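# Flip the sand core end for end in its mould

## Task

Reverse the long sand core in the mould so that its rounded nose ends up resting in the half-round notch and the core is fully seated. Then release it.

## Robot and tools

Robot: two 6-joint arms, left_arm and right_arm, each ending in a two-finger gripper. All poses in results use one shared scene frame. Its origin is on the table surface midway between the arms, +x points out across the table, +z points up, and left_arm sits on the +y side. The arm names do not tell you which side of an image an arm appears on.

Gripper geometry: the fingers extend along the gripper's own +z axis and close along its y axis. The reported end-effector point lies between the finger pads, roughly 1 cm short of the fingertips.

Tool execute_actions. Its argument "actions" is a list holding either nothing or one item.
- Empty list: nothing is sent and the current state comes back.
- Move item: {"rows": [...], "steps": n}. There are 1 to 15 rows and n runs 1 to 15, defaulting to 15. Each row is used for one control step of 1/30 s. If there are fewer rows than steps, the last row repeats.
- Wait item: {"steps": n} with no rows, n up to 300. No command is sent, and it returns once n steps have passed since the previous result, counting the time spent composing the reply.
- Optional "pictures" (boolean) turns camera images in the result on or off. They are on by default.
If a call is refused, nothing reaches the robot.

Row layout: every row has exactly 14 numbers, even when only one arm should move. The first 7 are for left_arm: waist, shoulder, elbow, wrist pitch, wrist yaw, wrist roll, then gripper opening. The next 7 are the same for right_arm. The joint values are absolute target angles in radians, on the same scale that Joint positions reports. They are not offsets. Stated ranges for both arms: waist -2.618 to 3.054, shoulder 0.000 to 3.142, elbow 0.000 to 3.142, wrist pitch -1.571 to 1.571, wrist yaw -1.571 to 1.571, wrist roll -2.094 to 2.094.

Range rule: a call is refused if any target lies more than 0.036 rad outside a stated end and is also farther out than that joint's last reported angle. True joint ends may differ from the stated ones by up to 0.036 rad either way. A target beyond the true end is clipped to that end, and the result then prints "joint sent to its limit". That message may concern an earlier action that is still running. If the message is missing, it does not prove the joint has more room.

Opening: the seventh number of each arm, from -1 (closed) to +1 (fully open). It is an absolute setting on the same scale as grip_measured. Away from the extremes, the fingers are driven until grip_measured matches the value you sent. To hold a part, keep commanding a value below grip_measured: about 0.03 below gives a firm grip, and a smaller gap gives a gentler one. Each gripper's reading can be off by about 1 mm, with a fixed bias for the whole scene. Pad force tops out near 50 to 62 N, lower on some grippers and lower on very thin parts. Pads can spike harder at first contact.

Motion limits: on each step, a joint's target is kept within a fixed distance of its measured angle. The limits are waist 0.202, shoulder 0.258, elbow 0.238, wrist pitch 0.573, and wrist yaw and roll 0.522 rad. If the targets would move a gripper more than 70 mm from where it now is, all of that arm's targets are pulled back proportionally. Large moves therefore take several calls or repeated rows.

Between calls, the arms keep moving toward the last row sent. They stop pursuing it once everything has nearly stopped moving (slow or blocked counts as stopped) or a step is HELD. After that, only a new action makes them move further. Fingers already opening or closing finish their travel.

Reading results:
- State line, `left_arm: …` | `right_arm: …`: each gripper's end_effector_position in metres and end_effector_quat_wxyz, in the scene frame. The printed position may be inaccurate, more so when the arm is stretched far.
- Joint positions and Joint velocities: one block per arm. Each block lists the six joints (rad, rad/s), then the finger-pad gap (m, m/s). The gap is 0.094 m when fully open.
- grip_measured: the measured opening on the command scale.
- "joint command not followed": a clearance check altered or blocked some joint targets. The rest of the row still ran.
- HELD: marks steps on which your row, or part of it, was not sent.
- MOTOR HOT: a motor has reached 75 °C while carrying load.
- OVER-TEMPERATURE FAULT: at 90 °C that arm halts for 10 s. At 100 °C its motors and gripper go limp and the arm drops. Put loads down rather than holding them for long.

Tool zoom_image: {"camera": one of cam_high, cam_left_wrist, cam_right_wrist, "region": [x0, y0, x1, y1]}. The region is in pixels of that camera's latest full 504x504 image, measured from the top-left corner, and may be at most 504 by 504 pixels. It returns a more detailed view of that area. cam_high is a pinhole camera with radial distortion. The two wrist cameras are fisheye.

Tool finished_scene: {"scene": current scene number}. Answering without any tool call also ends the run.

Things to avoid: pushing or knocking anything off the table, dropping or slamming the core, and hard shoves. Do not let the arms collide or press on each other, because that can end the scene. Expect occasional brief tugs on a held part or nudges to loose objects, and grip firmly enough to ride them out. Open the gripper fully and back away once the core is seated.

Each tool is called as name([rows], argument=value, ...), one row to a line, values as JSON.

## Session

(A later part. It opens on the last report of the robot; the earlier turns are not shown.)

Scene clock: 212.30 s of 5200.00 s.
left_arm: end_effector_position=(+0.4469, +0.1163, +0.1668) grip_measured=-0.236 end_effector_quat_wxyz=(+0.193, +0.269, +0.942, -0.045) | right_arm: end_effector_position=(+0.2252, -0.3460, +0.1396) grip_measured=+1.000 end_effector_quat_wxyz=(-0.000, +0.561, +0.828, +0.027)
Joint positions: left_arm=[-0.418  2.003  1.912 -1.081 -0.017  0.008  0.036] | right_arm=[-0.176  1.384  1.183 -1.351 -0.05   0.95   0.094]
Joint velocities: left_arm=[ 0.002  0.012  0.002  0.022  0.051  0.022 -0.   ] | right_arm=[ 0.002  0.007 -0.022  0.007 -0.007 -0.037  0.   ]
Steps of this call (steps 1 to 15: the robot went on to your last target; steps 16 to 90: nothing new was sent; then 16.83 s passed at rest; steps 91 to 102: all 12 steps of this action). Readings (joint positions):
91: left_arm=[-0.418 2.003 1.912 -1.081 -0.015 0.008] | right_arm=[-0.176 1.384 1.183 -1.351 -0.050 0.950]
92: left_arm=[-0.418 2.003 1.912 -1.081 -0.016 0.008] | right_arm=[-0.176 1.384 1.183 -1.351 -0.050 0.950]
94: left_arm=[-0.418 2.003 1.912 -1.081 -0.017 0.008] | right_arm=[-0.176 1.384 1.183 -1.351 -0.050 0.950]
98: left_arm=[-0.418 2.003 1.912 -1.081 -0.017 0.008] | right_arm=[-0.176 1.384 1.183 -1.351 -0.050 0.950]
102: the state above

execute_actions([
  {"rows": [[-0.42,1.992,1.95,-1.09,-0.017,0,-0.275,-0.176,1.384,1.183,-1.351,-0.048,0.95,1],[-0.42,1.994,1.962,-1.1,-0.017,0,-0.275,-0.176,1.384,1.183,-1.351,-0.048,0.95,1],[-0.42,1.997,1.976,-1.112,-0.017,0,-0.275,-0.176,1.384,1.183,-1.351,-0.048,0.95,1],[-0.42,2.0,1.992,-1.126,-0.017,0,-0.275,-0.176,1.384,1.183,-1.351,-0.048,0.95,1],[-0.42,2.003,2.01,-1.141,-0.017,0,-0.275,-0.176,1.384,1.183,-1.351,-0.048,0.95,1],[-0.42,2.006,2.028,-1.156,-0.017,0,-0.275,-0.176,1.384,1.183,-1.351,-0.048,0.95,1],[-0.42,2.009,2.046,-1.171,-0.017,0,-0.275,-0.176,1.384,1.183,-1.351,-0.048,0.95,1],[-0.42,2.013,2.064,-1.186,-0.017,0,-0.275,-0.176,1.384,1.183,-1.351,-0.048,0.95,1],[-0.42,2.017,2.082,-1.2,-0.017,0,-0.275,-0.176,1.384,1.183,-1.351,-0.048,0.95,1],[-0.42,2.02,2.1,-1.214,-0.017,0,-0.275,-0.176,1.384,1.183,-1.351,-0.048,0.95,1],[-0.42,2.024,2.118,-1.228,-0.017,0,-0.275,-0.176,1.384,1.183,-1.351,-0.048,0.95,1],[-0.42,2.027,2.136,-1.241,-0.017,0,-0.275,-0.176,1.384,1.183,-1.351,-0.048,0.95,1],[-0.42,2.03,2.153,-1.253,-0.017,0,-0.275,-0.176,1.384,1.183,-1.351,-0.048,0.95,1],[-0.42,2.033,2.168,-1.262,-0.017,0,-0.275,-0.176,1.384,1.183,-1.351,-0.048,0.95,1],[-0.42,2.035,2.18,-1.268,-0.017,0,-0.275,-0.176,1.384,1.183,-1.351,-0.048,0.95,1]], "steps": 15},
], pictures=false)

execute_actions([
  {"steps": 10},
])

Scene clock: 225.40 s of 5200.00 s.
left_arm: end_effector_position=(+0.4465, +0.1173, +0.1797) grip_measured=-0.236 end_effector_quat_wxyz=(+0.168, +0.270, +0.947, -0.036) | right_arm: end_effector_position=(+0.2252, -0.3460, +0.1396) grip_measured=+1.000 end_effector_quat_wxyz=(-0.000, +0.561, +0.828, +0.027)
Joint positions: left_arm=[-0.418  2.076  2.092 -1.243 -0.021  0.006  0.036] | right_arm=[-0.176  1.384  1.183 -1.351 -0.05   0.95   0.094]
Joint velocities: left_arm=[-0.012  0.061  0.442 -0.447  0.007 -0.051  0.   ] | right_arm=[-0.022 -0.012  0.007 -0.007  0.022 -0.007  0.   ]
Steps of this call (steps 1 to 15: the robot went on to your last target; steps 16 to 90: nothing new was sent; then 9.60 s passed at rest; steps 91 to 105: all 15 steps of this action). Readings (joint positions):
91: left_arm=[-0.418 2.003 1.912 -1.081 -0.018 0.008] | right_arm=[-0.176 1.384 1.183 -1.351 -0.050 0.950]
92: left_arm=[-0.418 2.003 1.913 -1.082 -0.018 0.007] | right_arm=[-0.176 1.384 1.183 -1.351 -0.050 0.950]
94: left_arm=[-0.418 2.010 1.926 -1.094 -0.018 0.007] | right_arm=[-0.176 1.384 1.183 -1.351 -0.050 0.950]
98: left_arm=[-0.418 2.036 1.979 -1.144 -0.018 0.006] | right_arm=[-0.176 1.384 1.183 -1.351 -0.050 0.950]
105: the state above

Scene clock: 225.73 s of 5200.00 s.
left_arm: end_effector_position=(+0.4418, +0.1202, +0.1860) grip_measured=-0.236 end_effector_quat_wxyz=(+0.160, +0.270, +0.949, -0.034) | right_arm: end_effector_position=(+0.2252, -0.3460, +0.1396) grip_measured=+1.000 end_effector_quat_wxyz=(-0.000, +0.561, +0.828, +0.027)
Joint positions: left_arm=[-0.418  2.077  2.124 -1.289 -0.021  0.006  0.036] | right_arm=[-0.176  1.384  1.183 -1.351 -0.05   0.95   0.094]
Joint velocities: left_arm=[-0.002 -0.007 -0.002 -0.066  0.022 -0.066  0.001] | right_arm=[ 0.012 -0.007  0.002  0.081  0.022 -0.022  0.   ]
Steps of this call (steps 1 to 10: the robot went on to your last target). Readings (joint positions):
1: left_arm=[-0.418 2.077 2.104 -1.257 -0.021 0.006] | right_arm=[-0.176 1.384 1.183 -1.351 -0.050 0.950]
2: left_arm=[-0.418 2.077 2.112 -1.269 -0.021 0.006] | right_arm=[-0.176 1.384 1.183 -1.351 -0.050 0.950]
4: left_arm=[-0.418 2.077 2.123 -1.282 -0.021 0.006] | right_arm=[-0.176 1.384 1.183 -1.351 -0.050 0.950]
8: left_arm=[-0.418 2.077 2.124 -1.289 -0.021 0.006] | right_arm=[-0.176 1.384 1.183 -1.351 -0.050 0.950]
10: the state above

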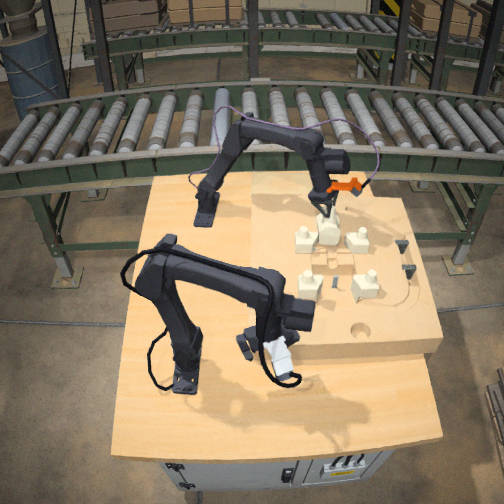

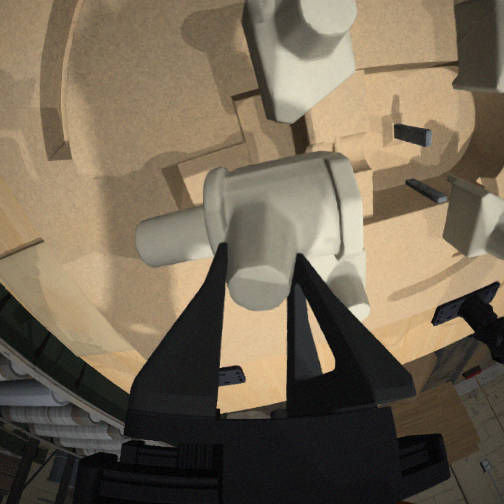

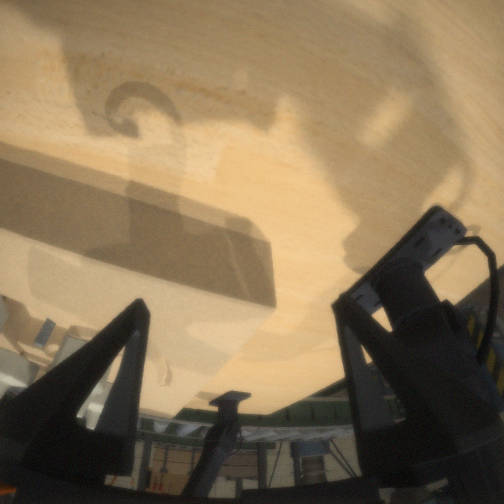

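execute_actions([
  {"rows": [[-0.415,2.015,2.183,-1.235,-0.017,0,-0.275,-0.176,1.384,1.183,-1.351,-0.048,0.95,1],[-0.41,2.008,2.186,-1.225,-0.017,0,-0.275,-0.176,1.384,1.183,-1.351,-0.048,0.95,1],[-0.405,2.0,2.189,-1.22,-0.017,0,-0.275,-0.176,1.384,1.183,-1.351,-0.048,0.95,1],[-0.40,1.992,2.192,-1.215,-0.017,0,-0.275,-0.176,1.384,1.183,-1.351,-0.048,0.95,1],[-0.395,1.984,2.194,-1.215,-0.017,0,-0.275,-0.176,1.384,1.183,-1.351,-0.048,0.95,1],[-0.39,1.976,2.194,-1.215,-0.017,0,-0.275,-0.176,1.384,1.183,-1.351,-0.048,0.95,1],[-0.383,1.968,2.19,-1.22,-0.017,0,-0.275,-0.176,1.384,1.183,-1.351,-0.048,0.95,1],[-0.376,1.96,2.18,-1.23,-0.017,0,-0.275,-0.176,1.384,1.183,-1.351,-0.048,0.95,1],[-0.369,1.952,2.17,-1.24,-0.017,0,-0.275,-0.176,1.384,1.183,-1.351,-0.048,0.95,1],[-0.362,1.944,2.16,-1.25,-0.017,0,-0.275,-0.176,1.384,1.183,-1.351,-0.048,0.95,1],[-0.355,1.936,2.15,-1.257,-0.017,0,-0.275,-0.176,1.384,1.183,-1.351,-0.048,0.95,1],[-0.348,1.928,2.14,-1.264,-0.017,0,-0.275,-0.176,1.384,1.183,-1.351,-0.048,0.95,1],[-0.341,1.92,2.13,-1.27,-0.017,0,-0.275,-0.176,1.384,1.183,-1.351,-0.048,0.95,1],[-0.335,1.912,2.118,-1.276,-0.017,0,-0.275,-0.176,1.384,1.183,-1.351,-0.048,0.95,1],[-0.33,1.905,2.106,-1.28,-0.017,0,-0.275,-0.176,1.384,1.183,-1.351,-0.048,0.95,1]], "steps": 15},
], pictures=false)

execute_actions([
  {"steps": 10},
])

Scene clock: 237.20 s of 5200.00 s.
left_arm: end_effector_position=(+0.4465, +0.1547, +0.2236) grip_measured=-0.236 end_effector_quat_wxyz=(+0.196, +0.235, +0.951, -0.039) | right_arm: end_effector_position=(+0.2252, -0.3460, +0.1396) grip_measured=+1.000 end_effector_quat_wxyz=(-0.000, +0.561, +0.828, +0.027)
Joint positions: left_arm=[-0.347  1.981  2.112 -1.3   -0.018  0.006  0.036] | right_arm=[-0.176  1.384  1.183 -1.351 -0.05   0.95   0.094]
Joint velocities: left_arm=[ 0.242 -0.393 -0.252 -0.125  0.007 -0.007  0.   ] | right_arm=[ 0.012 -0.007 -0.002  0.007  0.037 -0.051  0.   ]
Steps of this call (steps 1 to 30: the robot went on to your last target; steps 31 to 90: nothing new was sent; then 7.97 s passed at rest; steps 91 to 105: all 15 steps of this action). Readings (joint positions):
91: left_arm=[-0.418 2.077 2.124 -1.289 -0.021 0.006] | right_arm=[-0.176 1.384 1.183 -1.351 -0.050 0.950]
92: left_arm=[-0.418 2.077 2.124 -1.289 -0.021 0.006] | right_arm=[-0.176 1.384 1.183 -1.351 -0.050 0.950]
94: left_arm=[-0.416 2.076 2.124 -1.287 -0.021 0.006] | right_arm=[-0.176 1.384 1.183 -1.351 -0.050 0.950]
98: left_arm=[-0.403 2.059 2.124 -1.287 -0.018 0.006] | right_arm=[-0.176 1.384 1.183 -1.351 -0.050 0.950]
105: the state above

Scene clock: 237.53 s of 5200.00 s.
left_arm: end_effector_position=(+0.4383, +0.1699, +0.2237) grip_measured=-0.236 end_effector_quat_wxyz=(+0.182, +0.225, +0.957, -0.031) | right_arm: end_effector_position=(+0.2252, -0.3460, +0.1396) grip_measured=+1.000 end_effector_quat_wxyz=(-0.000, +0.561, +0.828, +0.027)
Joint positions: left_arm=[-0.327  1.954  2.086 -1.334 -0.023  0.006  0.036] | right_arm=[-0.176  1.384  1.183 -1.351 -0.05   0.95   0.094]
Joint velocities: left_arm=[ 0.007  0.002 -0.037 -0.051  0.007  0.022  0.   ] | right_arm=[-0.002  0.002 -0.022 -0.022 -0.051 -0.007  0.   ]
Steps of this call (steps 1 to 10: the robot went on to your last target). Readings (joint positions):
1: left_arm=[-0.340 1.969 2.106 -1.303 -0.018 0.006] | right_arm=[-0.176 1.384 1.183 -1.351 -0.050 0.950]
2: left_arm=[-0.334 1.961 2.102 -1.310 -0.020 0.006] | right_arm=[-0.176 1.384 1.183 -1.351 -0.050 0.950]
4: left_arm=[-0.328 1.954 2.098 -1.323 -0.024 0.006] | right_arm=[-0.176 1.384 1.183 -1.351 -0.050 0.950]
8: left_arm=[-0.327 1.954 2.089 -1.330 -0.023 0.006] | right_arm=[-0.176 1.384 1.183 -1.351 -0.050 0.950]
10: the state above

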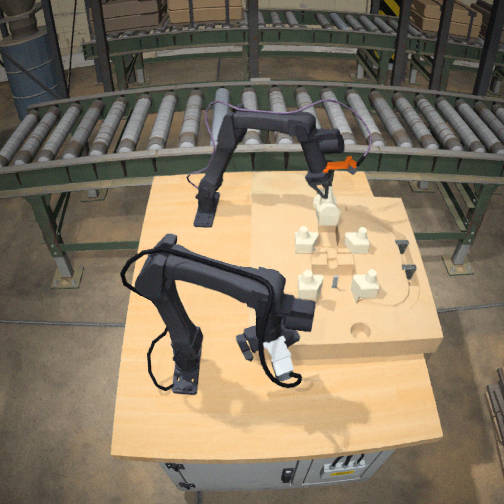

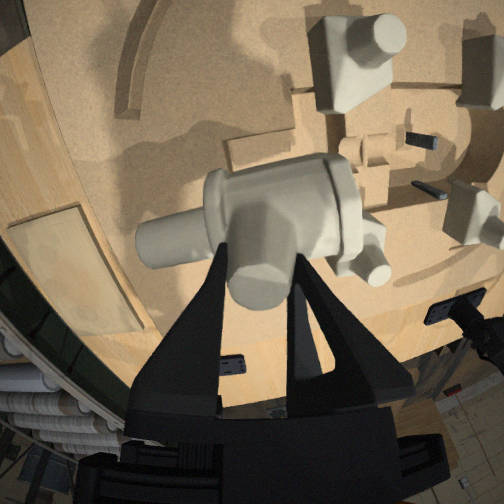

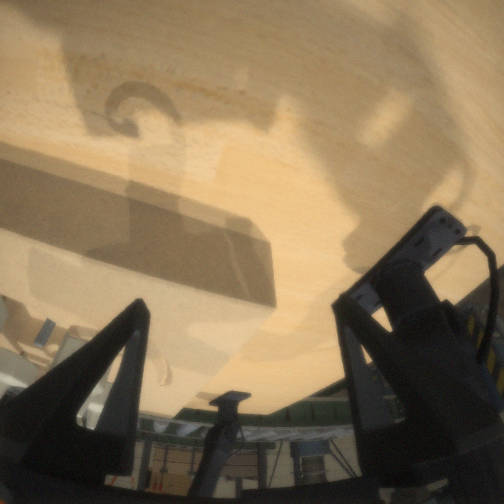

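zoom_image(camera="cam_high", region=[180, 140, 400, 290])

Region (180, 140, 400, 290) of cam_high's 504x504 image, scaled by 2.291, with more detail than that image has; it fills the top 344 rows of this view, and the rest is white.

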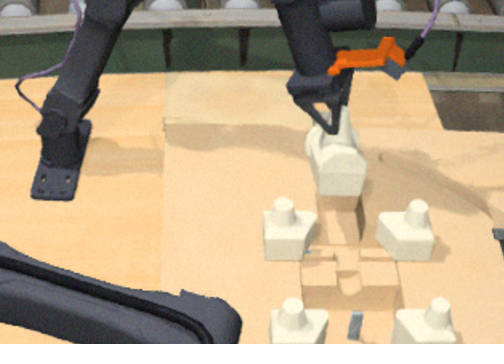

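execute_actions([
  {"rows": [[-0.328,1.895,2.095,-1.28,-0.025,-0.02,-0.275,-0.176,1.384,1.183,-1.351,-0.048,0.95,1],[-0.326,1.88,2.08,-1.28,-0.035,-0.05,-0.275,-0.176,1.384,1.183,-1.351,-0.048,0.95,1],[-0.324,1.863,2.06,-1.28,-0.05,-0.09,-0.275,-0.176,1.384,1.183,-1.351,-0.048,0.95,1],[-0.322,1.845,2.037,-1.278,-0.065,-0.13,-0.275,-0.176,1.384,1.183,-1.351,-0.048,0.95,1],[-0.32,1.826,2.012,-1.276,-0.08,-0.17,-0.275,-0.176,1.384,1.183,-1.351,-0.048,0.95,1],[-0.318,1.807,1.987,-1.274,-0.097,-0.215,-0.275,-0.176,1.384,1.183,-1.351,-0.048,0.95,1],[-0.316,1.788,1.962,-1.272,-0.114,-0.26,-0.275,-0.176,1.384,1.183,-1.351,-0.048,0.95,1],[-0.314,1.769,1.937,-1.27,-0.131,-0.305,-0.275,-0.176,1.384,1.183,-1.351,-0.048,0.95,1],[-0.313,1.75,1.912,-1.27,-0.148,-0.35,-0.275,-0.176,1.384,1.183,-1.351,-0.048,0.95,1],[-0.313,1.731,1.887,-1.27,-0.165,-0.395,-0.275,-0.176,1.384,1.183,-1.351,-0.048,0.95,1],[-0.313,1.712,1.862,-1.27,-0.182,-0.44,-0.275,-0.176,1.384,1.183,-1.351,-0.048,0.95,1],[-0.313,1.693,1.837,-1.27,-0.199,-0.485,-0.275,-0.176,1.384,1.183,-1.351,-0.048,0.95,1],[-0.313,1.674,1.812,-1.27,-0.215,-0.53,-0.275,-0.176,1.384,1.183,-1.351,-0.048,0.95,1],[-0.313,1.656,1.787,-1.27,-0.23,-0.575,-0.275,-0.176,1.384,1.183,-1.351,-0.048,0.95,1],[-0.313,1.64,1.765,-1.275,-0.245,-0.62,-0.275,-0.176,1.384,1.183,-1.351,-0.048,0.95,1]], "steps": 15},
], pictures=false)

execute_actions([
  {"rows": [[-0.325,1.64,1.76,-1.29,-0.262,-0.68,-0.275,-0.176,1.384,1.183,-1.351,-0.048,0.95,1],[-0.337,1.64,1.755,-1.305,-0.28,-0.745,-0.275,-0.176,1.384,1.183,-1.351,-0.048,0.95,1],[-0.349,1.64,1.75,-1.32,-0.297,-0.81,-0.275,-0.176,1.384,1.183,-1.351,-0.048,0.95,1],[-0.361,1.64,1.745,-1.337,-0.314,-0.875,-0.275,-0.176,1.384,1.183,-1.351,-0.048,0.95,1],[-0.373,1.64,1.74,-1.355,-0.33,-0.94,-0.275,-0.176,1.384,1.183,-1.351,-0.048,0.95,1],[-0.385,1.64,1.735,-1.373,-0.345,-1.005,-0.275,-0.176,1.384,1.183,-1.351,-0.048,0.95,1],[-0.397,1.64,1.73,-1.392,-0.36,-1.07,-0.275,-0.176,1.384,1.183,-1.351,-0.048,0.95,1],[-0.409,1.64,1.725,-1.411,-0.373,-1.135,-0.275,-0.176,1.384,1.183,-1.351,-0.048,0.95,1],[-0.421,1.64,1.72,-1.431,-0.385,-1.2,-0.275,-0.176,1.384,1.183,-1.351,-0.048,0.95,1],[-0.433,1.64,1.715,-1.451,-0.396,-1.265,-0.275,-0.176,1.384,1.183,-1.351,-0.048,0.95,1],[-0.445,1.64,1.71,-1.471,-0.406,-1.33,-0.275,-0.176,1.384,1.183,-1.351,-0.048,0.95,1],[-0.457,1.64,1.705,-1.491,-0.415,-1.395,-0.275,-0.176,1.384,1.183,-1.351,-0.048,0.95,1],[-0.469,1.64,1.70,-1.511,-0.422,-1.46,-0.275,-0.176,1.384,1.183,-1.351,-0.048,0.95,1],[-0.479,1.64,1.695,-1.53,-0.427,-1.525,-0.275,-0.176,1.384,1.183,-1.351,-0.048,0.95,1],[-0.487,1.64,1.69,-1.545,-0.43,-1.58,-0.275,-0.176,1.384,1.183,-1.351,-0.048,0.95,1]], "steps": 15},
], pictures=false)

execute_actions([
  {"steps": 18},
])

Scene clock: 292.60 s of 5200.00 s.
left_arm: end_effector_position=(+0.3898, +0.2237, +0.2187) grip_measured=-0.236 end_effector_quat_wxyz=(+0.170, +0.002, +0.985, +0.007) | right_arm: end_effector_position=(+0.2252, -0.3460, +0.1396) grip_measured=+1.000 end_effector_quat_wxyz=(-0.000, +0.561, +0.828, +0.027)
Joint positions: left_arm=[-0.321  1.729  1.788 -1.327 -0.16  -0.427  0.036] | right_arm=[-0.176  1.384  1.183 -1.351 -0.05   0.95   0.094]
Joint velocities: left_arm=[ 0.012 -0.598 -0.672 -0.051 -0.52  -1.311 -0.   ] | right_arm=[-0.022 -0.017  0.007  0.007 -0.051 -0.022  0.   ]
Steps of this call (steps 1 to 30: the robot went on to your last target; steps 31 to 90: nothing new was sent; then 51.57 s passed at rest; steps 91 to 105: all 15 steps of this action). Readings (joint positions):
91: left_arm=[-0.327 1.954 2.086 -1.335 -0.023 0.004] | right_arm=[-0.176 1.384 1.183 -1.351 -0.050 0.950]
92: left_arm=[-0.327 1.952 2.082 -1.334 -0.023 -0.003] | right_arm=[-0.176 1.384 1.183 -1.351 -0.050 0.950]
94: left_arm=[-0.327 1.938 2.055 -1.328 -0.029 -0.034] | right_arm=[-0.176 1.384 1.183 -1.351 -0.050 0.950]
98: left_arm=[-0.327 1.875 1.958 -1.326 -0.065 -0.148] | right_arm=[-0.176 1.384 1.183 -1.351 -0.050 0.950]
105: the state above

Scene clock: 293.10 s of 5200.00 s.
left_arm: end_effector_position=(+0.3349, +0.2344, +0.2045) grip_measured=-0.235 end_effector_quat_wxyz=(+0.165, -0.347, +0.921, +0.061) | right_arm: end_effector_position=(+0.2252, -0.3460, +0.1396) grip_measured=+1.000 end_effector_quat_wxyz=(-0.000, +0.561, +0.828, +0.027)
Joint positions: left_arm=[-0.465  1.684  1.686 -1.48  -0.342 -1.304  0.036] | right_arm=[-0.176  1.384  1.183 -1.351 -0.05   0.95   0.094]
Joint velocities: left_arm=[-0.315 -0.017 -0.115 -0.359 -0.139 -1.853 -0.   ] | right_arm=[-0.007  0.002  0.007  0.007  0.007 -0.066  0.   ]
Steps of this call (steps 1 to 15: all 15 steps of this action). Readings (joint positions):
1: left_arm=[-0.321 1.711 1.769 -1.329 -0.175 -0.472] | right_arm=[-0.176 1.384 1.183 -1.351 -0.050 0.950]
2: left_arm=[-0.322 1.698 1.756 -1.337 -0.190 -0.521] | right_arm=[-0.176 1.384 1.183 -1.351 -0.050 0.950]
4: left_arm=[-0.329 1.685 1.743 -1.355 -0.223 -0.628] | right_arm=[-0.176 1.384 1.183 -1.351 -0.050 0.950]
8: left_arm=[-0.372 1.684 1.722 -1.385 -0.284 -0.864] | right_arm=[-0.176 1.384 1.183 -1.351 -0.050 0.950]
15: the state above

Scene clock: 293.70 s of 5200.00 s.
left_arm: end_effector_position=(+0.3226, +0.2408, +0.2027) grip_measured=-0.235 end_effector_quat_wxyz=(+0.169, -0.450, +0.874, +0.072) | right_arm: end_effector_position=(+0.2252, -0.3460, +0.1396) grip_measured=+1.000 end_effector_quat_wxyz=(-0.000, +0.561, +0.828, +0.027)
Joint positions: left_arm=[-0.485  1.684  1.676 -1.535 -0.368 -1.565  0.036] | right_arm=[-0.176  1.384  1.183 -1.351 -0.05   0.95   0.094]
Joint velocities: left_arm=[ 0.007  0.007  0.002 -0.066  0.022 -0.051 -0.   ] | right_arm=[ 0.002 -0.002 -0.012 -0.051  0.007 -0.051  0.   ]
Steps of this call (steps 1 to 18: the robot went on to your last target). Readings (joint positions):
1: left_arm=[-0.474 1.684 1.683 -1.495 -0.347 -1.358] | right_arm=[-0.176 1.384 1.183 -1.351 -0.050 0.950]
2: left_arm=[-0.481 1.684 1.679 -1.507 -0.349 -1.401] | right_arm=[-0.176 1.384 1.183 -1.351 -0.050 0.950]
4: left_arm=[-0.485 1.684 1.676 -1.525 -0.351 -1.462] | right_arm=[-0.176 1.384 1.183 -1.351 -0.050 0.950]
8: left_arm=[-0.485 1.684 1.676 -1.535 -0.363 -1.526] | right_arm=[-0.176 1.384 1.183 -1.351 -0.050 0.950]
18: the state above

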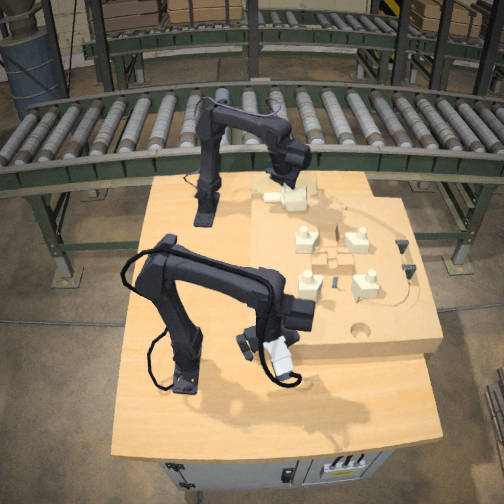

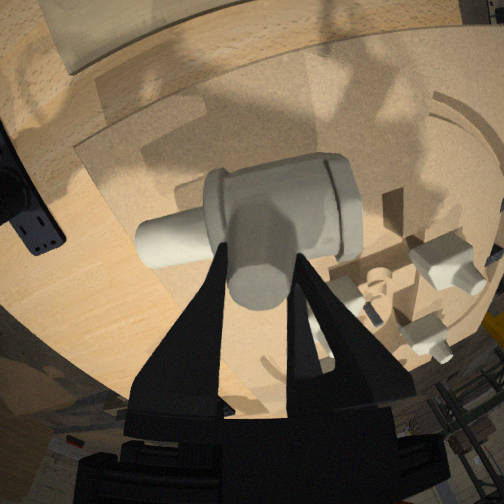

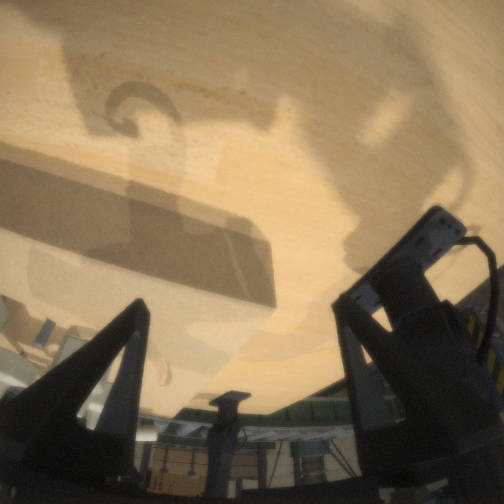

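zoom_image(camera="cam_high", region=[245, 155, 325, 235])

zoom_image(camera="cam_high", region=[290, 205, 375, 290])

Region (245, 155, 325, 235) of cam_high's 504x504 image, scaled by 6.300, with more detail than that image has.

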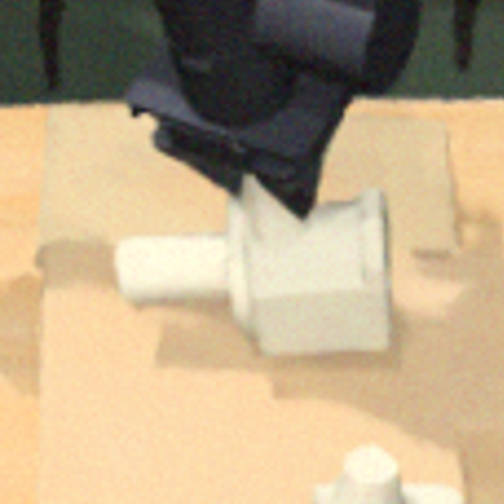

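Region (290, 205, 375, 290) of cam_high's 504x504 image, scaled by 5.929, with more detail than that image has.

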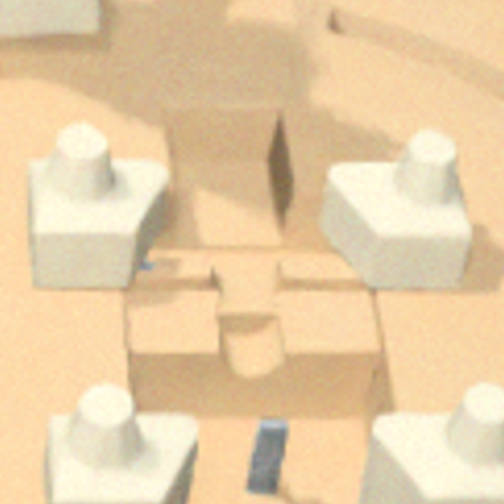

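execute_actions([
  {"rows": [[-0.487,1.645,1.685,-1.55,-0.43,-1.58,-0.275,-0.176,1.384,1.183,-1.351,-0.048,0.95,1],[-0.487,1.645,1.68,-1.555,-0.43,-1.58,-0.275,-0.176,1.384,1.183,-1.351,-0.048,0.95,1],[-0.487,1.645,1.675,-1.56,-0.43,-1.58,-0.275,-0.176,1.384,1.183,-1.351,-0.048,0.95,1],[-0.487,1.645,1.67,-1.565,-0.43,-1.58,-0.275,-0.176,1.384,1.183,-1.351,-0.048,0.95,1],[-0.487,1.645,1.665,-1.57,-0.43,-1.58,-0.275,-0.176,1.384,1.183,-1.351,-0.048,0.95,1],[-0.487,1.645,1.66,-1.575,-0.43,-1.58,-0.275,-0.176,1.384,1.183,-1.351,-0.048,0.95,1],[-0.487,1.645,1.655,-1.58,-0.43,-1.58,-0.275,-0.176,1.384,1.183,-1.351,-0.048,0.95,1],[-0.487,1.645,1.65,-1.585,-0.43,-1.58,-0.275,-0.176,1.384,1.183,-1.351,-0.048,0.95,1]], "steps": 15},
])

zoom_image(camera="cam_high", region=[245, 155, 325, 235])

Scene clock: 316.83 s of 5200.00 s.
left_arm: end_effector_position=(+0.3120, +0.2487, +0.1935) grip_measured=-0.235 end_effector_quat_wxyz=(+0.155, -0.447, +0.875, +0.100) | right_arm: end_effector_position=(+0.2252, -0.3460, +0.1396) grip_measured=+1.000 end_effector_quat_wxyz=(-0.000, +0.561, +0.828, +0.027)
Joint positions: left_arm=[-0.485  1.684  1.638 -1.562 -0.369 -1.57   0.036] | right_arm=[-0.176  1.384  1.183 -1.351 -0.05   0.95   0.094]
Joint velocities: left_arm=[ 0.012  0.007 -0.002 -0.125 -0.095 -0.051  0.   ] | right_arm=[-0.002  0.002 -0.012  0.037  0.051 -0.051  0.   ]
joint sent to its limit (left arm) — the command would take joint 4 (wrist pitch) past its lower limit, so that joint was sent only as far as its limit.
Steps of this call (steps 1 to 15: the robot went on to your last target; steps 16 to 90: nothing new was sent; then 19.63 s passed at rest; steps 91 to 105: all 15 steps of this action). Readings (joint positions):
91: left_arm=[-0.485 1.684 1.676 -1.535 -0.368 -1.570] | right_arm=[-0.176 1.384 1.183 -1.351 -0.050 0.950]
92: left_arm=[-0.485 1.684 1.676 -1.536 -0.368 -1.570] | right_arm=[-0.176 1.384 1.183 -1.351 -0.050 0.950]
94: left_arm=[-0.485 1.684 1.674 -1.538 -0.368 -1.570] | right_arm=[-0.176 1.384 1.183 -1.351 -0.050 0.950]
98: left_arm=[-0.485 1.684 1.652 -1.544 -0.369 -1.570] | right_arm=[-0.176 1.384 1.183 -1.351 -0.050 0.950]
105: the state above

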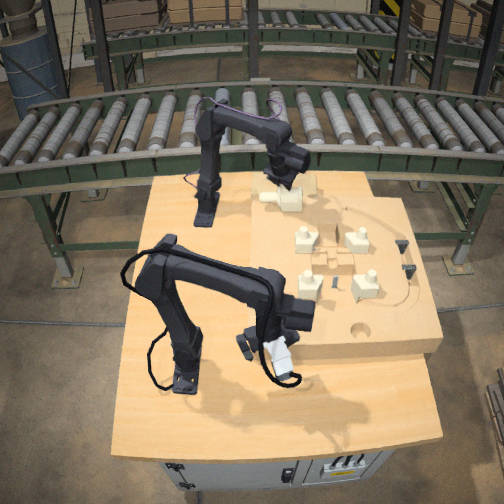

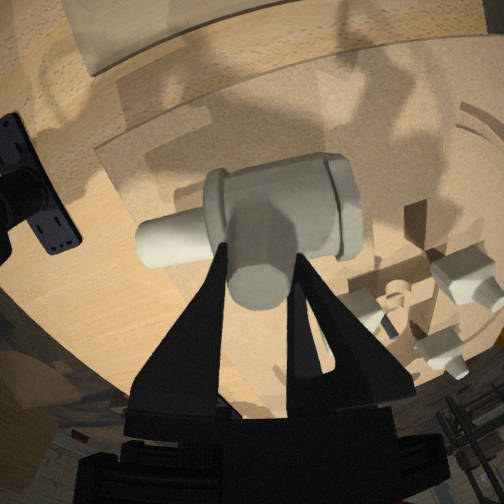

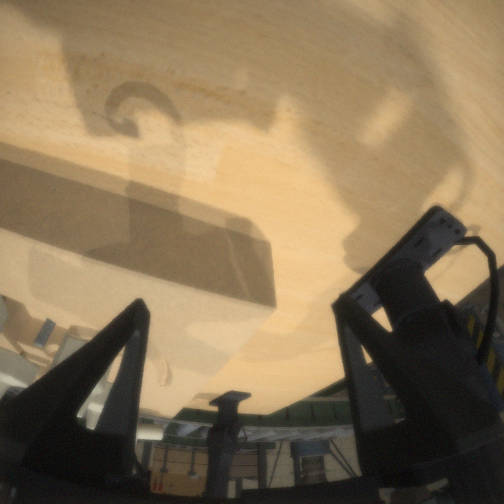

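Region (245, 155, 325, 235) of cam_high's 504x504 image, scaled by 6.300, with more detail than that image has.

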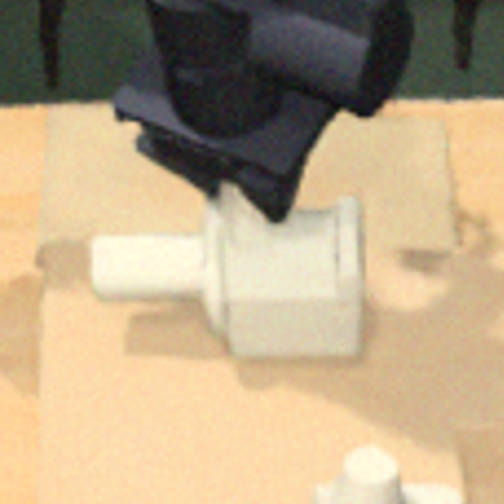

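execute_actions([
  {"rows": [[-0.487,1.66,1.65,-1.56,-0.43,-1.58,-0.275,-0.176,1.384,1.183,-1.351,-0.048,0.95,1],[-0.487,1.667,1.65,-1.55,-0.43,-1.58,-0.275,-0.176,1.384,1.183,-1.351,-0.048,0.95,1],[-0.487,1.673,1.65,-1.545,-0.43,-1.58,-0.275,-0.176,1.384,1.183,-1.351,-0.048,0.95,1],[-0.487,1.679,1.65,-1.542,-0.43,-1.58,-0.275,-0.176,1.384,1.183,-1.351,-0.048,0.95,1],[-0.487,1.685,1.65,-1.539,-0.43,-1.58,-0.275,-0.176,1.384,1.183,-1.351,-0.048,0.95,1],[-0.487,1.691,1.65,-1.536,-0.43,-1.58,-0.275,-0.176,1.384,1.183,-1.351,-0.048,0.95,1],[-0.487,1.697,1.65,-1.533,-0.43,-1.58,-0.275,-0.176,1.384,1.183,-1.351,-0.048,0.95,1],[-0.487,1.703,1.65,-1.53,-0.43,-1.58,-0.275,-0.176,1.384,1.183,-1.351,-0.048,0.95,1],[-0.487,1.709,1.65,-1.527,-0.43,-1.58,-0.275,-0.176,1.384,1.183,-1.351,-0.048,0.95,1],[-0.487,1.715,1.65,-1.524,-0.43,-1.58,-0.275,-0.176,1.384,1.183,-1.351,-0.048,0.95,1],[-0.487,1.72,1.65,-1.522,-0.43,-1.58,-0.275,-0.176,1.384,1.183,-1.351,-0.048,0.95,1]], "steps": 15},
], pictures=false)

execute_actions([
  {"steps": 6},
])

zoom_image(camera="cam_high", region=[245, 155, 325, 235])

Scene clock: 327.07 s of 5200.00 s.
left_arm: end_effector_position=(+0.3208, +0.2437, +0.1776) grip_measured=-0.235 end_effector_quat_wxyz=(+0.150, -0.444, +0.876, +0.116) | right_arm: end_effector_position=(+0.2252, -0.3460, +0.1396) grip_measured=+1.000 end_effector_quat_wxyz=(-0.000, +0.561, +0.828, +0.027)
Joint positions: left_arm=[-0.485  1.742  1.638 -1.536 -0.376 -1.571  0.036] | right_arm=[-0.176  1.384  1.183 -1.351 -0.05   0.95   0.094]
Joint velocities: left_arm=[ 0.002 -0.012 -0.012 -0.066  0.022 -0.081  0.001] | right_arm=[ 0.002  0.007 -0.002  0.066 -0.007  0.037  0.   ]
joint sent to its limit (left arm) — the command would take joint 4 (wrist pitch) past its lower limit, so that joint was sent only as far as its limit.
Steps of this call (steps 1 to 15: the robot went on to your last target; steps 16 to 90: nothing new was sent; then 6.73 s passed at rest; steps 91 to 105: all 15 steps of this action). Readings (joint positions):
91: left_arm=[-0.485 1.684 1.638 -1.562 -0.369 -1.570] | right_arm=[-0.176 1.384 1.183 -1.351 -0.050 0.950]
92: left_arm=[-0.485 1.684 1.638 -1.562 -0.369 -1.570] | right_arm=[-0.176 1.384 1.183 -1.351 -0.050 0.950]
94: left_arm=[-0.485 1.684 1.638 -1.561 -0.369 -1.570] | right_arm=[-0.176 1.384 1.183 -1.351 -0.050 0.950]
98: left_arm=[-0.485 1.701 1.638 -1.555 -0.370 -1.570] | right_arm=[-0.176 1.384 1.183 -1.351 -0.050 0.950]
105: the state above

Scene clock: 327.27 s of 5200.00 s.
left_arm: end_effector_position=(+0.3211, +0.2437, +0.1776) grip_measured=-0.235 end_effector_quat_wxyz=(+0.151, -0.444, +0.876, +0.115) | right_arm: end_effector_position=(+0.2252, -0.3460, +0.1396) grip_measured=+1.000 end_effector_quat_wxyz=(-0.000, +0.561, +0.828, +0.027)
Joint positions: left_arm=[-0.485  1.742  1.638 -1.535 -0.377 -1.571  0.036] | right_arm=[-0.176  1.384  1.183 -1.351 -0.05   0.95   0.094]
Joint velocities: left_arm=[-0.012  0.027 -0.002  0.051  0.037  0.007 -0.   ] | right_arm=[-0.002 -0.012 -0.002  0.051  0.066 -0.037  0.   ]
Steps of this call (steps 1 to 6: the robot went on to your last target). Readings (joint positions):
1: left_arm=[-0.485 1.742 1.638 -1.535 -0.376 -1.571] | right_arm=[-0.176 1.384 1.183 -1.351 -0.050 0.950]
2: left_arm=[-0.485 1.742 1.638 -1.535 -0.377 -1.571] | right_arm=[-0.176 1.384 1.183 -1.351 -0.050 0.950]
4: left_arm=[-0.485 1.742 1.638 -1.535 -0.377 -1.571] | right_arm=[-0.176 1.384 1.183 -1.351 -0.050 0.950]
6: the state above

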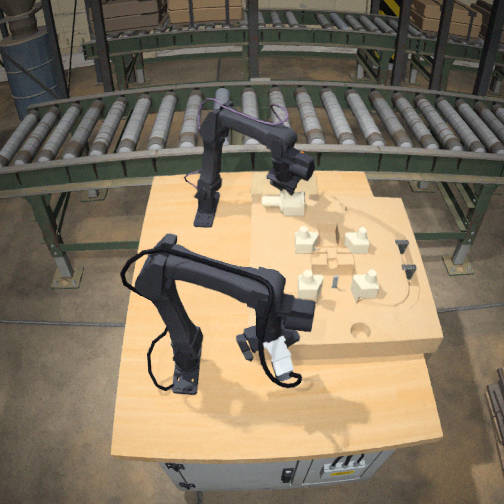

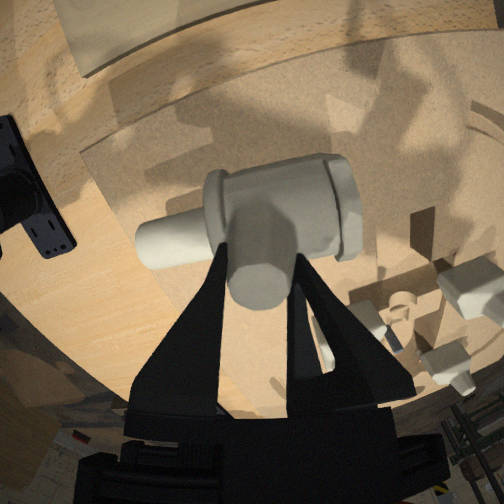

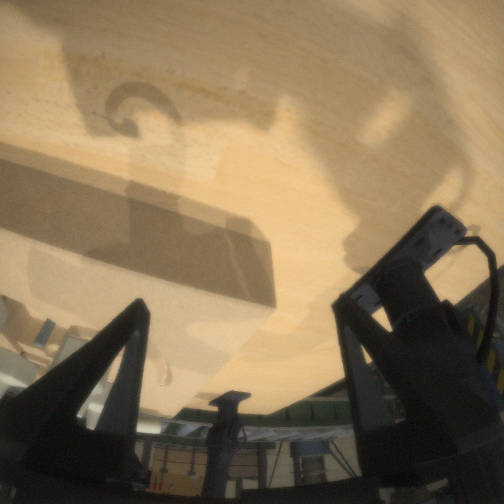

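Region (245, 155, 325, 235) of cam_high's 504x504 image, scaled by 6.300, with more detail than that image has.

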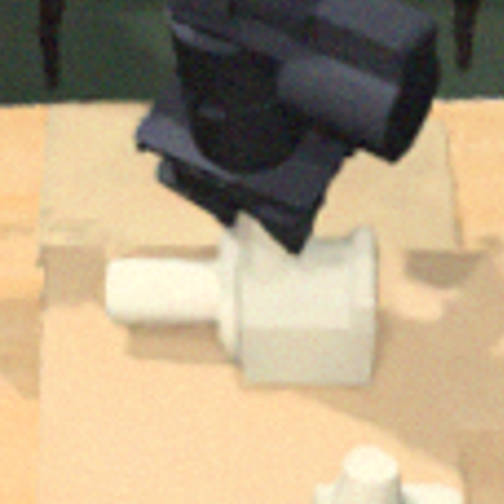

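execute_actions([
  {"rows": [[-0.487,1.724,1.65,-1.522,-0.425,-1.58,-0.275,-0.176,1.384,1.183,-1.351,-0.048,0.95,1],[-0.487,1.728,1.65,-1.522,-0.42,-1.58,-0.275,-0.176,1.384,1.183,-1.351,-0.048,0.95,1],[-0.487,1.732,1.65,-1.522,-0.415,-1.58,-0.275,-0.176,1.384,1.183,-1.351,-0.048,0.95,1],[-0.487,1.735,1.65,-1.522,-0.41,-1.58,-0.275,-0.176,1.384,1.183,-1.351,-0.048,0.95,1],[-0.487,1.738,1.65,-1.522,-0.405,-1.58,-0.275,-0.176,1.384,1.183,-1.351,-0.048,0.95,1]], "steps": 10},
], pictures=false)

Scene clock: 334.27 s of 5200.00 s.
left_arm: end_effector_position=(+0.3209, +0.2435, +0.1775) grip_measured=-0.235 end_effector_quat_wxyz=(+0.150, -0.444, +0.876, +0.115) | right_arm: end_effector_position=(+0.2252, -0.3460, +0.1396) grip_measured=+1.000 end_effector_quat_wxyz=(-0.000, +0.561, +0.828, +0.027)
Joint positions: left_arm=[-0.485  1.742  1.638 -1.535 -0.375 -1.571  0.036] | right_arm=[-0.176  1.384  1.183 -1.351 -0.05   0.95   0.094]
Joint velocities: left_arm=[ 0.002 -0.007 -0.002  0.007  0.022  0.007 -0.   ] | right_arm=[ 0.007 -0.012 -0.027 -0.11  -0.022  0.022  0.   ]
Steps of this call (steps 1 to 15: the robot went on to your last target; steps 16 to 90: nothing new was sent; then 3.67 s passed at rest; steps 91 to 100: all 10 steps of this action). Readings (joint positions):
91: left_arm=[-0.485 1.742 1.638 -1.535 -0.377 -1.571] | right_arm=[-0.176 1.384 1.183 -1.351 -0.050 0.950]
92: left_arm=[-0.485 1.742 1.638 -1.535 -0.377 -1.571] | right_arm=[-0.176 1.384 1.183 -1.351 -0.050 0.950]
94: left_arm=[-0.485 1.742 1.638 -1.535 -0.376 -1.571] | right_arm=[-0.176 1.384 1.183 -1.351 -0.050 0.950]
98: left_arm=[-0.485 1.742 1.638 -1.535 -0.375 -1.571] | right_arm=[-0.176 1.384 1.183 -1.351 -0.050 0.950]
100: the state above

In contact. Release gently.

execute_actions([
  {"rows": [[-0.487,1.73,1.65,-1.53,-0.39,-1.575,-0.255,-0.176,1.384,1.183,-1.351,-0.048,0.95,1],[-0.487,1.73,1.65,-1.53,-0.385,-1.575,-0.245,-0.176,1.384,1.183,-1.351,-0.048,0.95,1],[-0.487,1.73,1.65,-1.53,-0.38,-1.575,-0.238,-0.176,1.384,1.183,-1.351,-0.048,0.95,1],[-0.487,1.73,1.65,-1.53,-0.38,-1.575,-0.232,-0.176,1.384,1.183,-1.351,-0.048,0.95,1],[-0.487,1.73,1.65,-1.53,-0.38,-1.575,-0.225,-0.176,1.384,1.183,-1.351,-0.048,0.95,1],[-0.487,1.73,1.65,-1.53,-0.38,-1.575,-0.215,-0.176,1.384,1.183,-1.351,-0.048,0.95,1],[-0.487,1.73,1.65,-1.53,-0.38,-1.575,-0.2,-0.176,1.384,1.183,-1.351,-0.048,0.95,1],[-0.487,1.73,1.65,-1.53,-0.38,-1.575,-0.18,-0.176,1.384,1.183,-1.351,-0.048,0.95,1],[-0.487,1.73,1.65,-1.53,-0.38,-1.575,-0.15,-0.176,1.384,1.183,-1.351,-0.048,0.95,1],[-0.487,1.73,1.65,-1.53,-0.38,-1.575,-0.12,-0.176,1.384,1.183,-1.351,-0.048,0.95,1]], "steps": 14},
])

zoom_image(camera="cam_high", region=[245, 155, 325, 235])

Scene clock: 342.00 s of 5200.00 s.
left_arm: end_effector_position=(+0.3243, +0.2402, +0.1770) grip_measured=-0.121 end_effector_quat_wxyz=(+0.153, -0.446, +0.875, +0.106) | right_arm: end_effector_position=(+0.2252, -0.3460, +0.1396) grip_measured=+1.000 end_effector_quat_wxyz=(-0.000, +0.561, +0.828, +0.027)
Joint positions: left_arm=[-0.485  1.742  1.638 -1.515 -0.371 -1.571  0.041] | right_arm=[-0.176  1.384  1.183 -1.351 -0.05   0.95   0.094]
Joint velocities: left_arm=[-0.007 -0.017  0.012 -0.051  0.007  0.007 -0.001] | right_arm=[-0.012 -0.012 -0.012  0.066 -0.007 -0.022  0.   ]
Steps of this call (steps 1 to 15: the robot went on to your last target; steps 16 to 90: nothing new was sent; then 4.27 s passed at rest; steps 91 to 104: all 14 steps of this action). Readings (joint positions):
91: left_arm=[-0.485 1.742 1.638 -1.535 -0.373 -1.571] | right_arm=[-0.176 1.384 1.183 -1.351 -0.050 0.950]
92: left_arm=[-0.485 1.742 1.638 -1.535 -0.372 -1.571] | right_arm=[-0.176 1.384 1.183 -1.351 -0.050 0.950]
94: left_arm=[-0.485 1.742 1.638 -1.535 -0.372 -1.571] | right_arm=[-0.176 1.384 1.183 -1.351 -0.050 0.950]
98: left_arm=[-0.485 1.742 1.638 -1.535 -0.372 -1.571] | right_arm=[-0.176 1.384 1.183 -1.351 -0.050 0.950]
104: the state above

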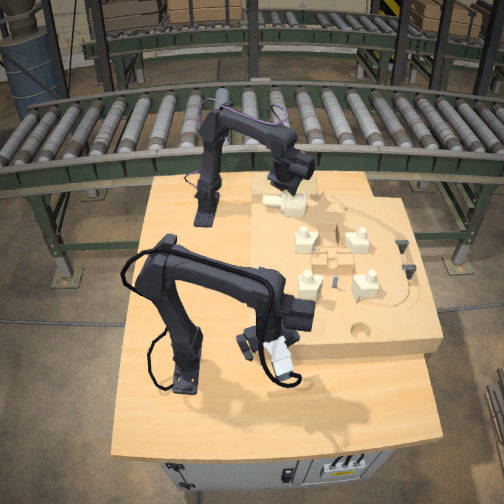

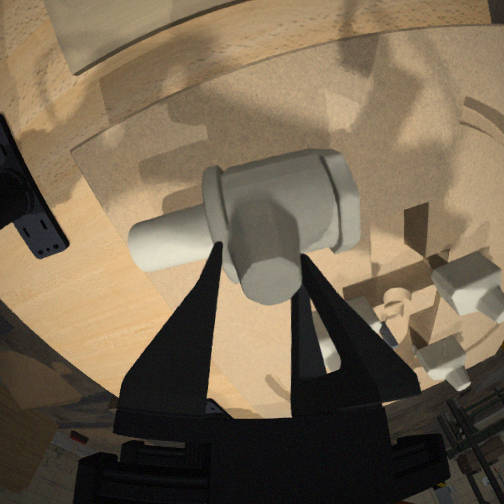

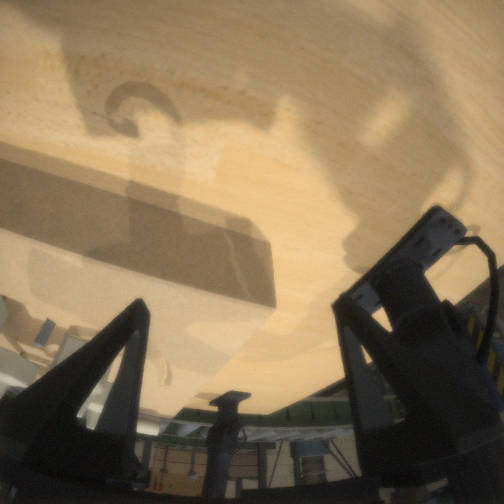

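Region (245, 155, 325, 235) of cam_high's 504x504 image, scaled by 6.300, with more detail than that image has.

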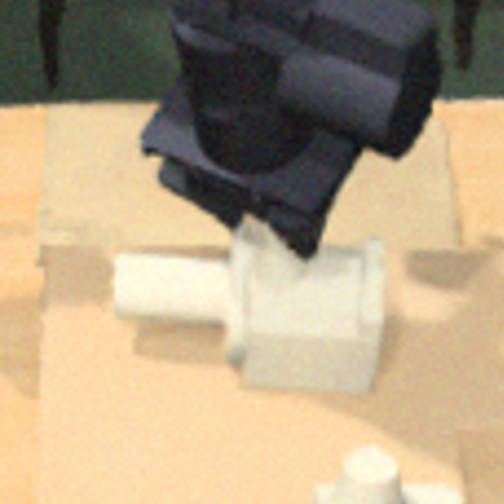

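execute_actions([
  {"rows": [[-0.487,1.73,1.65,-1.52,-0.38,-1.575,-0.09,-0.176,1.384,1.183,-1.351,-0.048,0.95,1],[-0.487,1.73,1.65,-1.52,-0.38,-1.575,-0.06,-0.176,1.384,1.183,-1.351,-0.048,0.95,1],[-0.487,1.72,1.66,-1.52,-0.38,-1.575,-0.02,-0.176,1.384,1.183,-1.351,-0.048,0.95,1],[-0.487,1.71,1.67,-1.52,-0.38,-1.575,0.03,-0.176,1.384,1.183,-1.351,-0.048,0.95,1],[-0.487,1.70,1.675,-1.52,-0.38,-1.575,0.1,-0.176,1.384,1.183,-1.351,-0.048,0.95,1],[-0.487,1.69,1.68,-1.522,-0.38,-1.575,0.17,-0.176,1.384,1.183,-1.351,-0.048,0.95,1],[-0.487,1.68,1.685,-1.525,-0.38,-1.575,0.24,-0.176,1.384,1.183,-1.351,-0.048,0.95,1],[-0.487,1.67,1.69,-1.528,-0.38,-1.575,0.3,-0.176,1.384,1.183,-1.351,-0.048,0.95,1],[-0.487,1.66,1.695,-1.531,-0.38,-1.575,0.3,-0.176,1.384,1.183,-1.351,-0.048,0.95,1],[-0.487,1.65,1.70,-1.534,-0.38,-1.575,0.3,-0.176,1.384,1.183,-1.351,-0.048,0.95,1],[-0.487,1.64,1.705,-1.537,-0.38,-1.575,0.3,-0.176,1.384,1.183,-1.351,-0.048,0.95,1],[-0.487,1.63,1.71,-1.54,-0.38,-1.575,0.3,-0.176,1.384,1.183,-1.351,-0.048,0.95,1],[-0.487,1.62,1.712,-1.54,-0.38,-1.575,0.3,-0.176,1.384,1.183,-1.351,-0.048,0.95,1]], "steps": 15},
], pictures=false)

execute_actions([
  {"steps": 6},
])

zoom_image(camera="cam_high", region=[245, 155, 325, 235])

Scene clock: 352.70 s of 5200.00 s.
left_arm: end_effector_position=(+0.3248, +0.2398, +0.2162) grip_measured=+0.298 end_effector_quat_wxyz=(+0.185, -0.457, +0.869, +0.043) | right_arm: end_effector_position=(+0.2252, -0.3460, +0.1396) grip_measured=+1.000 end_effector_quat_wxyz=(-0.000, +0.561, +0.828, +0.027)
Joint positions: left_arm=[-0.485  1.644  1.683 -1.516 -0.37  -1.571  0.061] | right_arm=[-0.176  1.384  1.183 -1.351 -0.05   0.95   0.094]
Joint velocities: left_arm=[-0.017 -0.286  0.115 -0.007  0.007 -0.037  0.002] | right_arm=[-0.002  0.002 -0.007  0.066 -0.022  0.037  0.   ]
Steps of this call (steps 1 to 15: the robot went on to your last target; steps 16 to 90: nothing new was sent; then 7.20 s passed at rest; steps 91 to 105: all 15 steps of this action). Readings (joint positions):
91: left_arm=[-0.485 1.742 1.638 -1.515 -0.371 -1.571] | right_arm=[-0.176 1.384 1.183 -1.351 -0.050 0.950]
92: left_arm=[-0.485 1.742 1.638 -1.515 -0.371 -1.571] | right_arm=[-0.176 1.384 1.183 -1.351 -0.050 0.950]
94: left_arm=[-0.485 1.742 1.638 -1.515 -0.371 -1.571] | right_arm=[-0.176 1.384 1.183 -1.351 -0.050 0.950]
98: left_arm=[-0.485 1.726 1.643 -1.515 -0.370 -1.571] | right_arm=[-0.176 1.384 1.183 -1.351 -0.050 0.950]
105: the state above

Scene clock: 352.90 s of 5200.00 s.
left_arm: end_effector_position=(+0.3240, +0.2404, +0.2221) grip_measured=+0.298 end_effector_quat_wxyz=(+0.189, -0.459, +0.868, +0.035) | right_arm: end_effector_position=(+0.2252, -0.3460, +0.1396) grip_measured=+1.000 end_effector_quat_wxyz=(-0.000, +0.561, +0.828, +0.027)
Joint positions: left_arm=[-0.485  1.629  1.69  -1.518 -0.37  -1.571  0.061] | right_arm=[-0.176  1.384  1.183 -1.351 -0.05   0.95   0.094]
Joint velocities: left_arm=[-0.002 -0.012  0.007 -0.037 -0.037  0.007  0.   ] | right_arm=[-0.002  0.007  0.007 -0.022 -0.037 -0.037  0.   ]
Steps of this call (steps 1 to 6: the robot went on to your last target). Readings (joint positions):
1: left_arm=[-0.485 1.636 1.687 -1.516 -0.370 -1.571] | right_arm=[-0.176 1.384 1.183 -1.351 -0.050 0.950]
2: left_arm=[-0.485 1.631 1.689 -1.517 -0.370 -1.571] | right_arm=[-0.176 1.384 1.183 -1.351 -0.050 0.950]
4: left_arm=[-0.485 1.629 1.690 -1.518 -0.370 -1.571] | right_arm=[-0.176 1.384 1.183 -1.351 -0.050 0.950]
6: the state above

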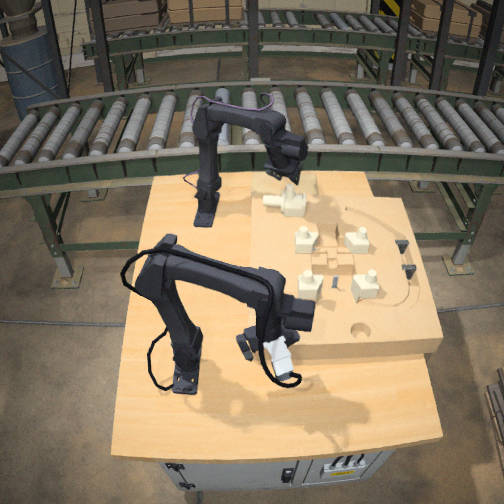

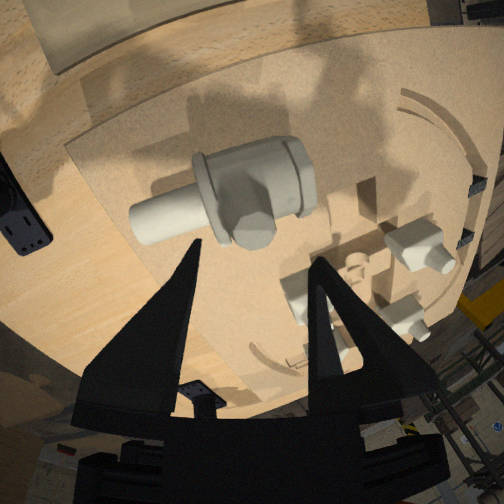

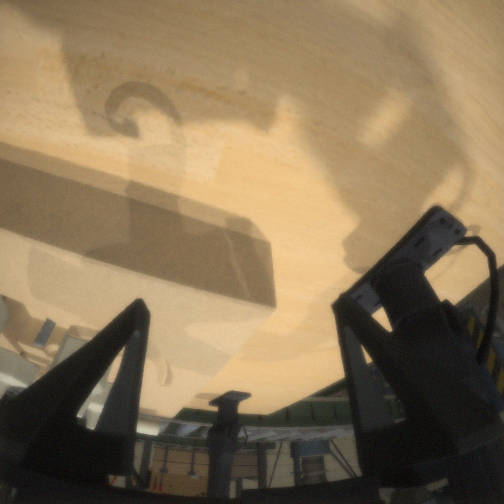

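Region (245, 155, 325, 235) of cam_high's 504x504 image, scaled by 6.300, with more detail than that image has.

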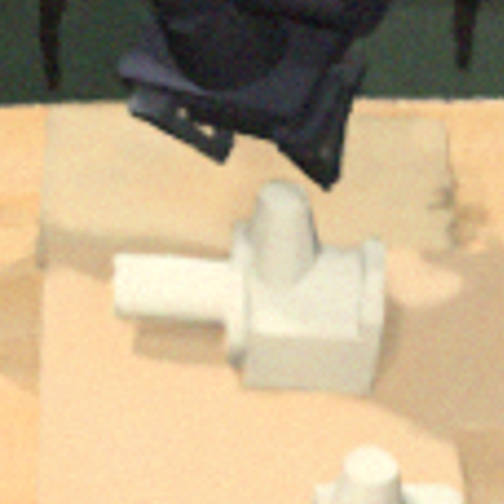

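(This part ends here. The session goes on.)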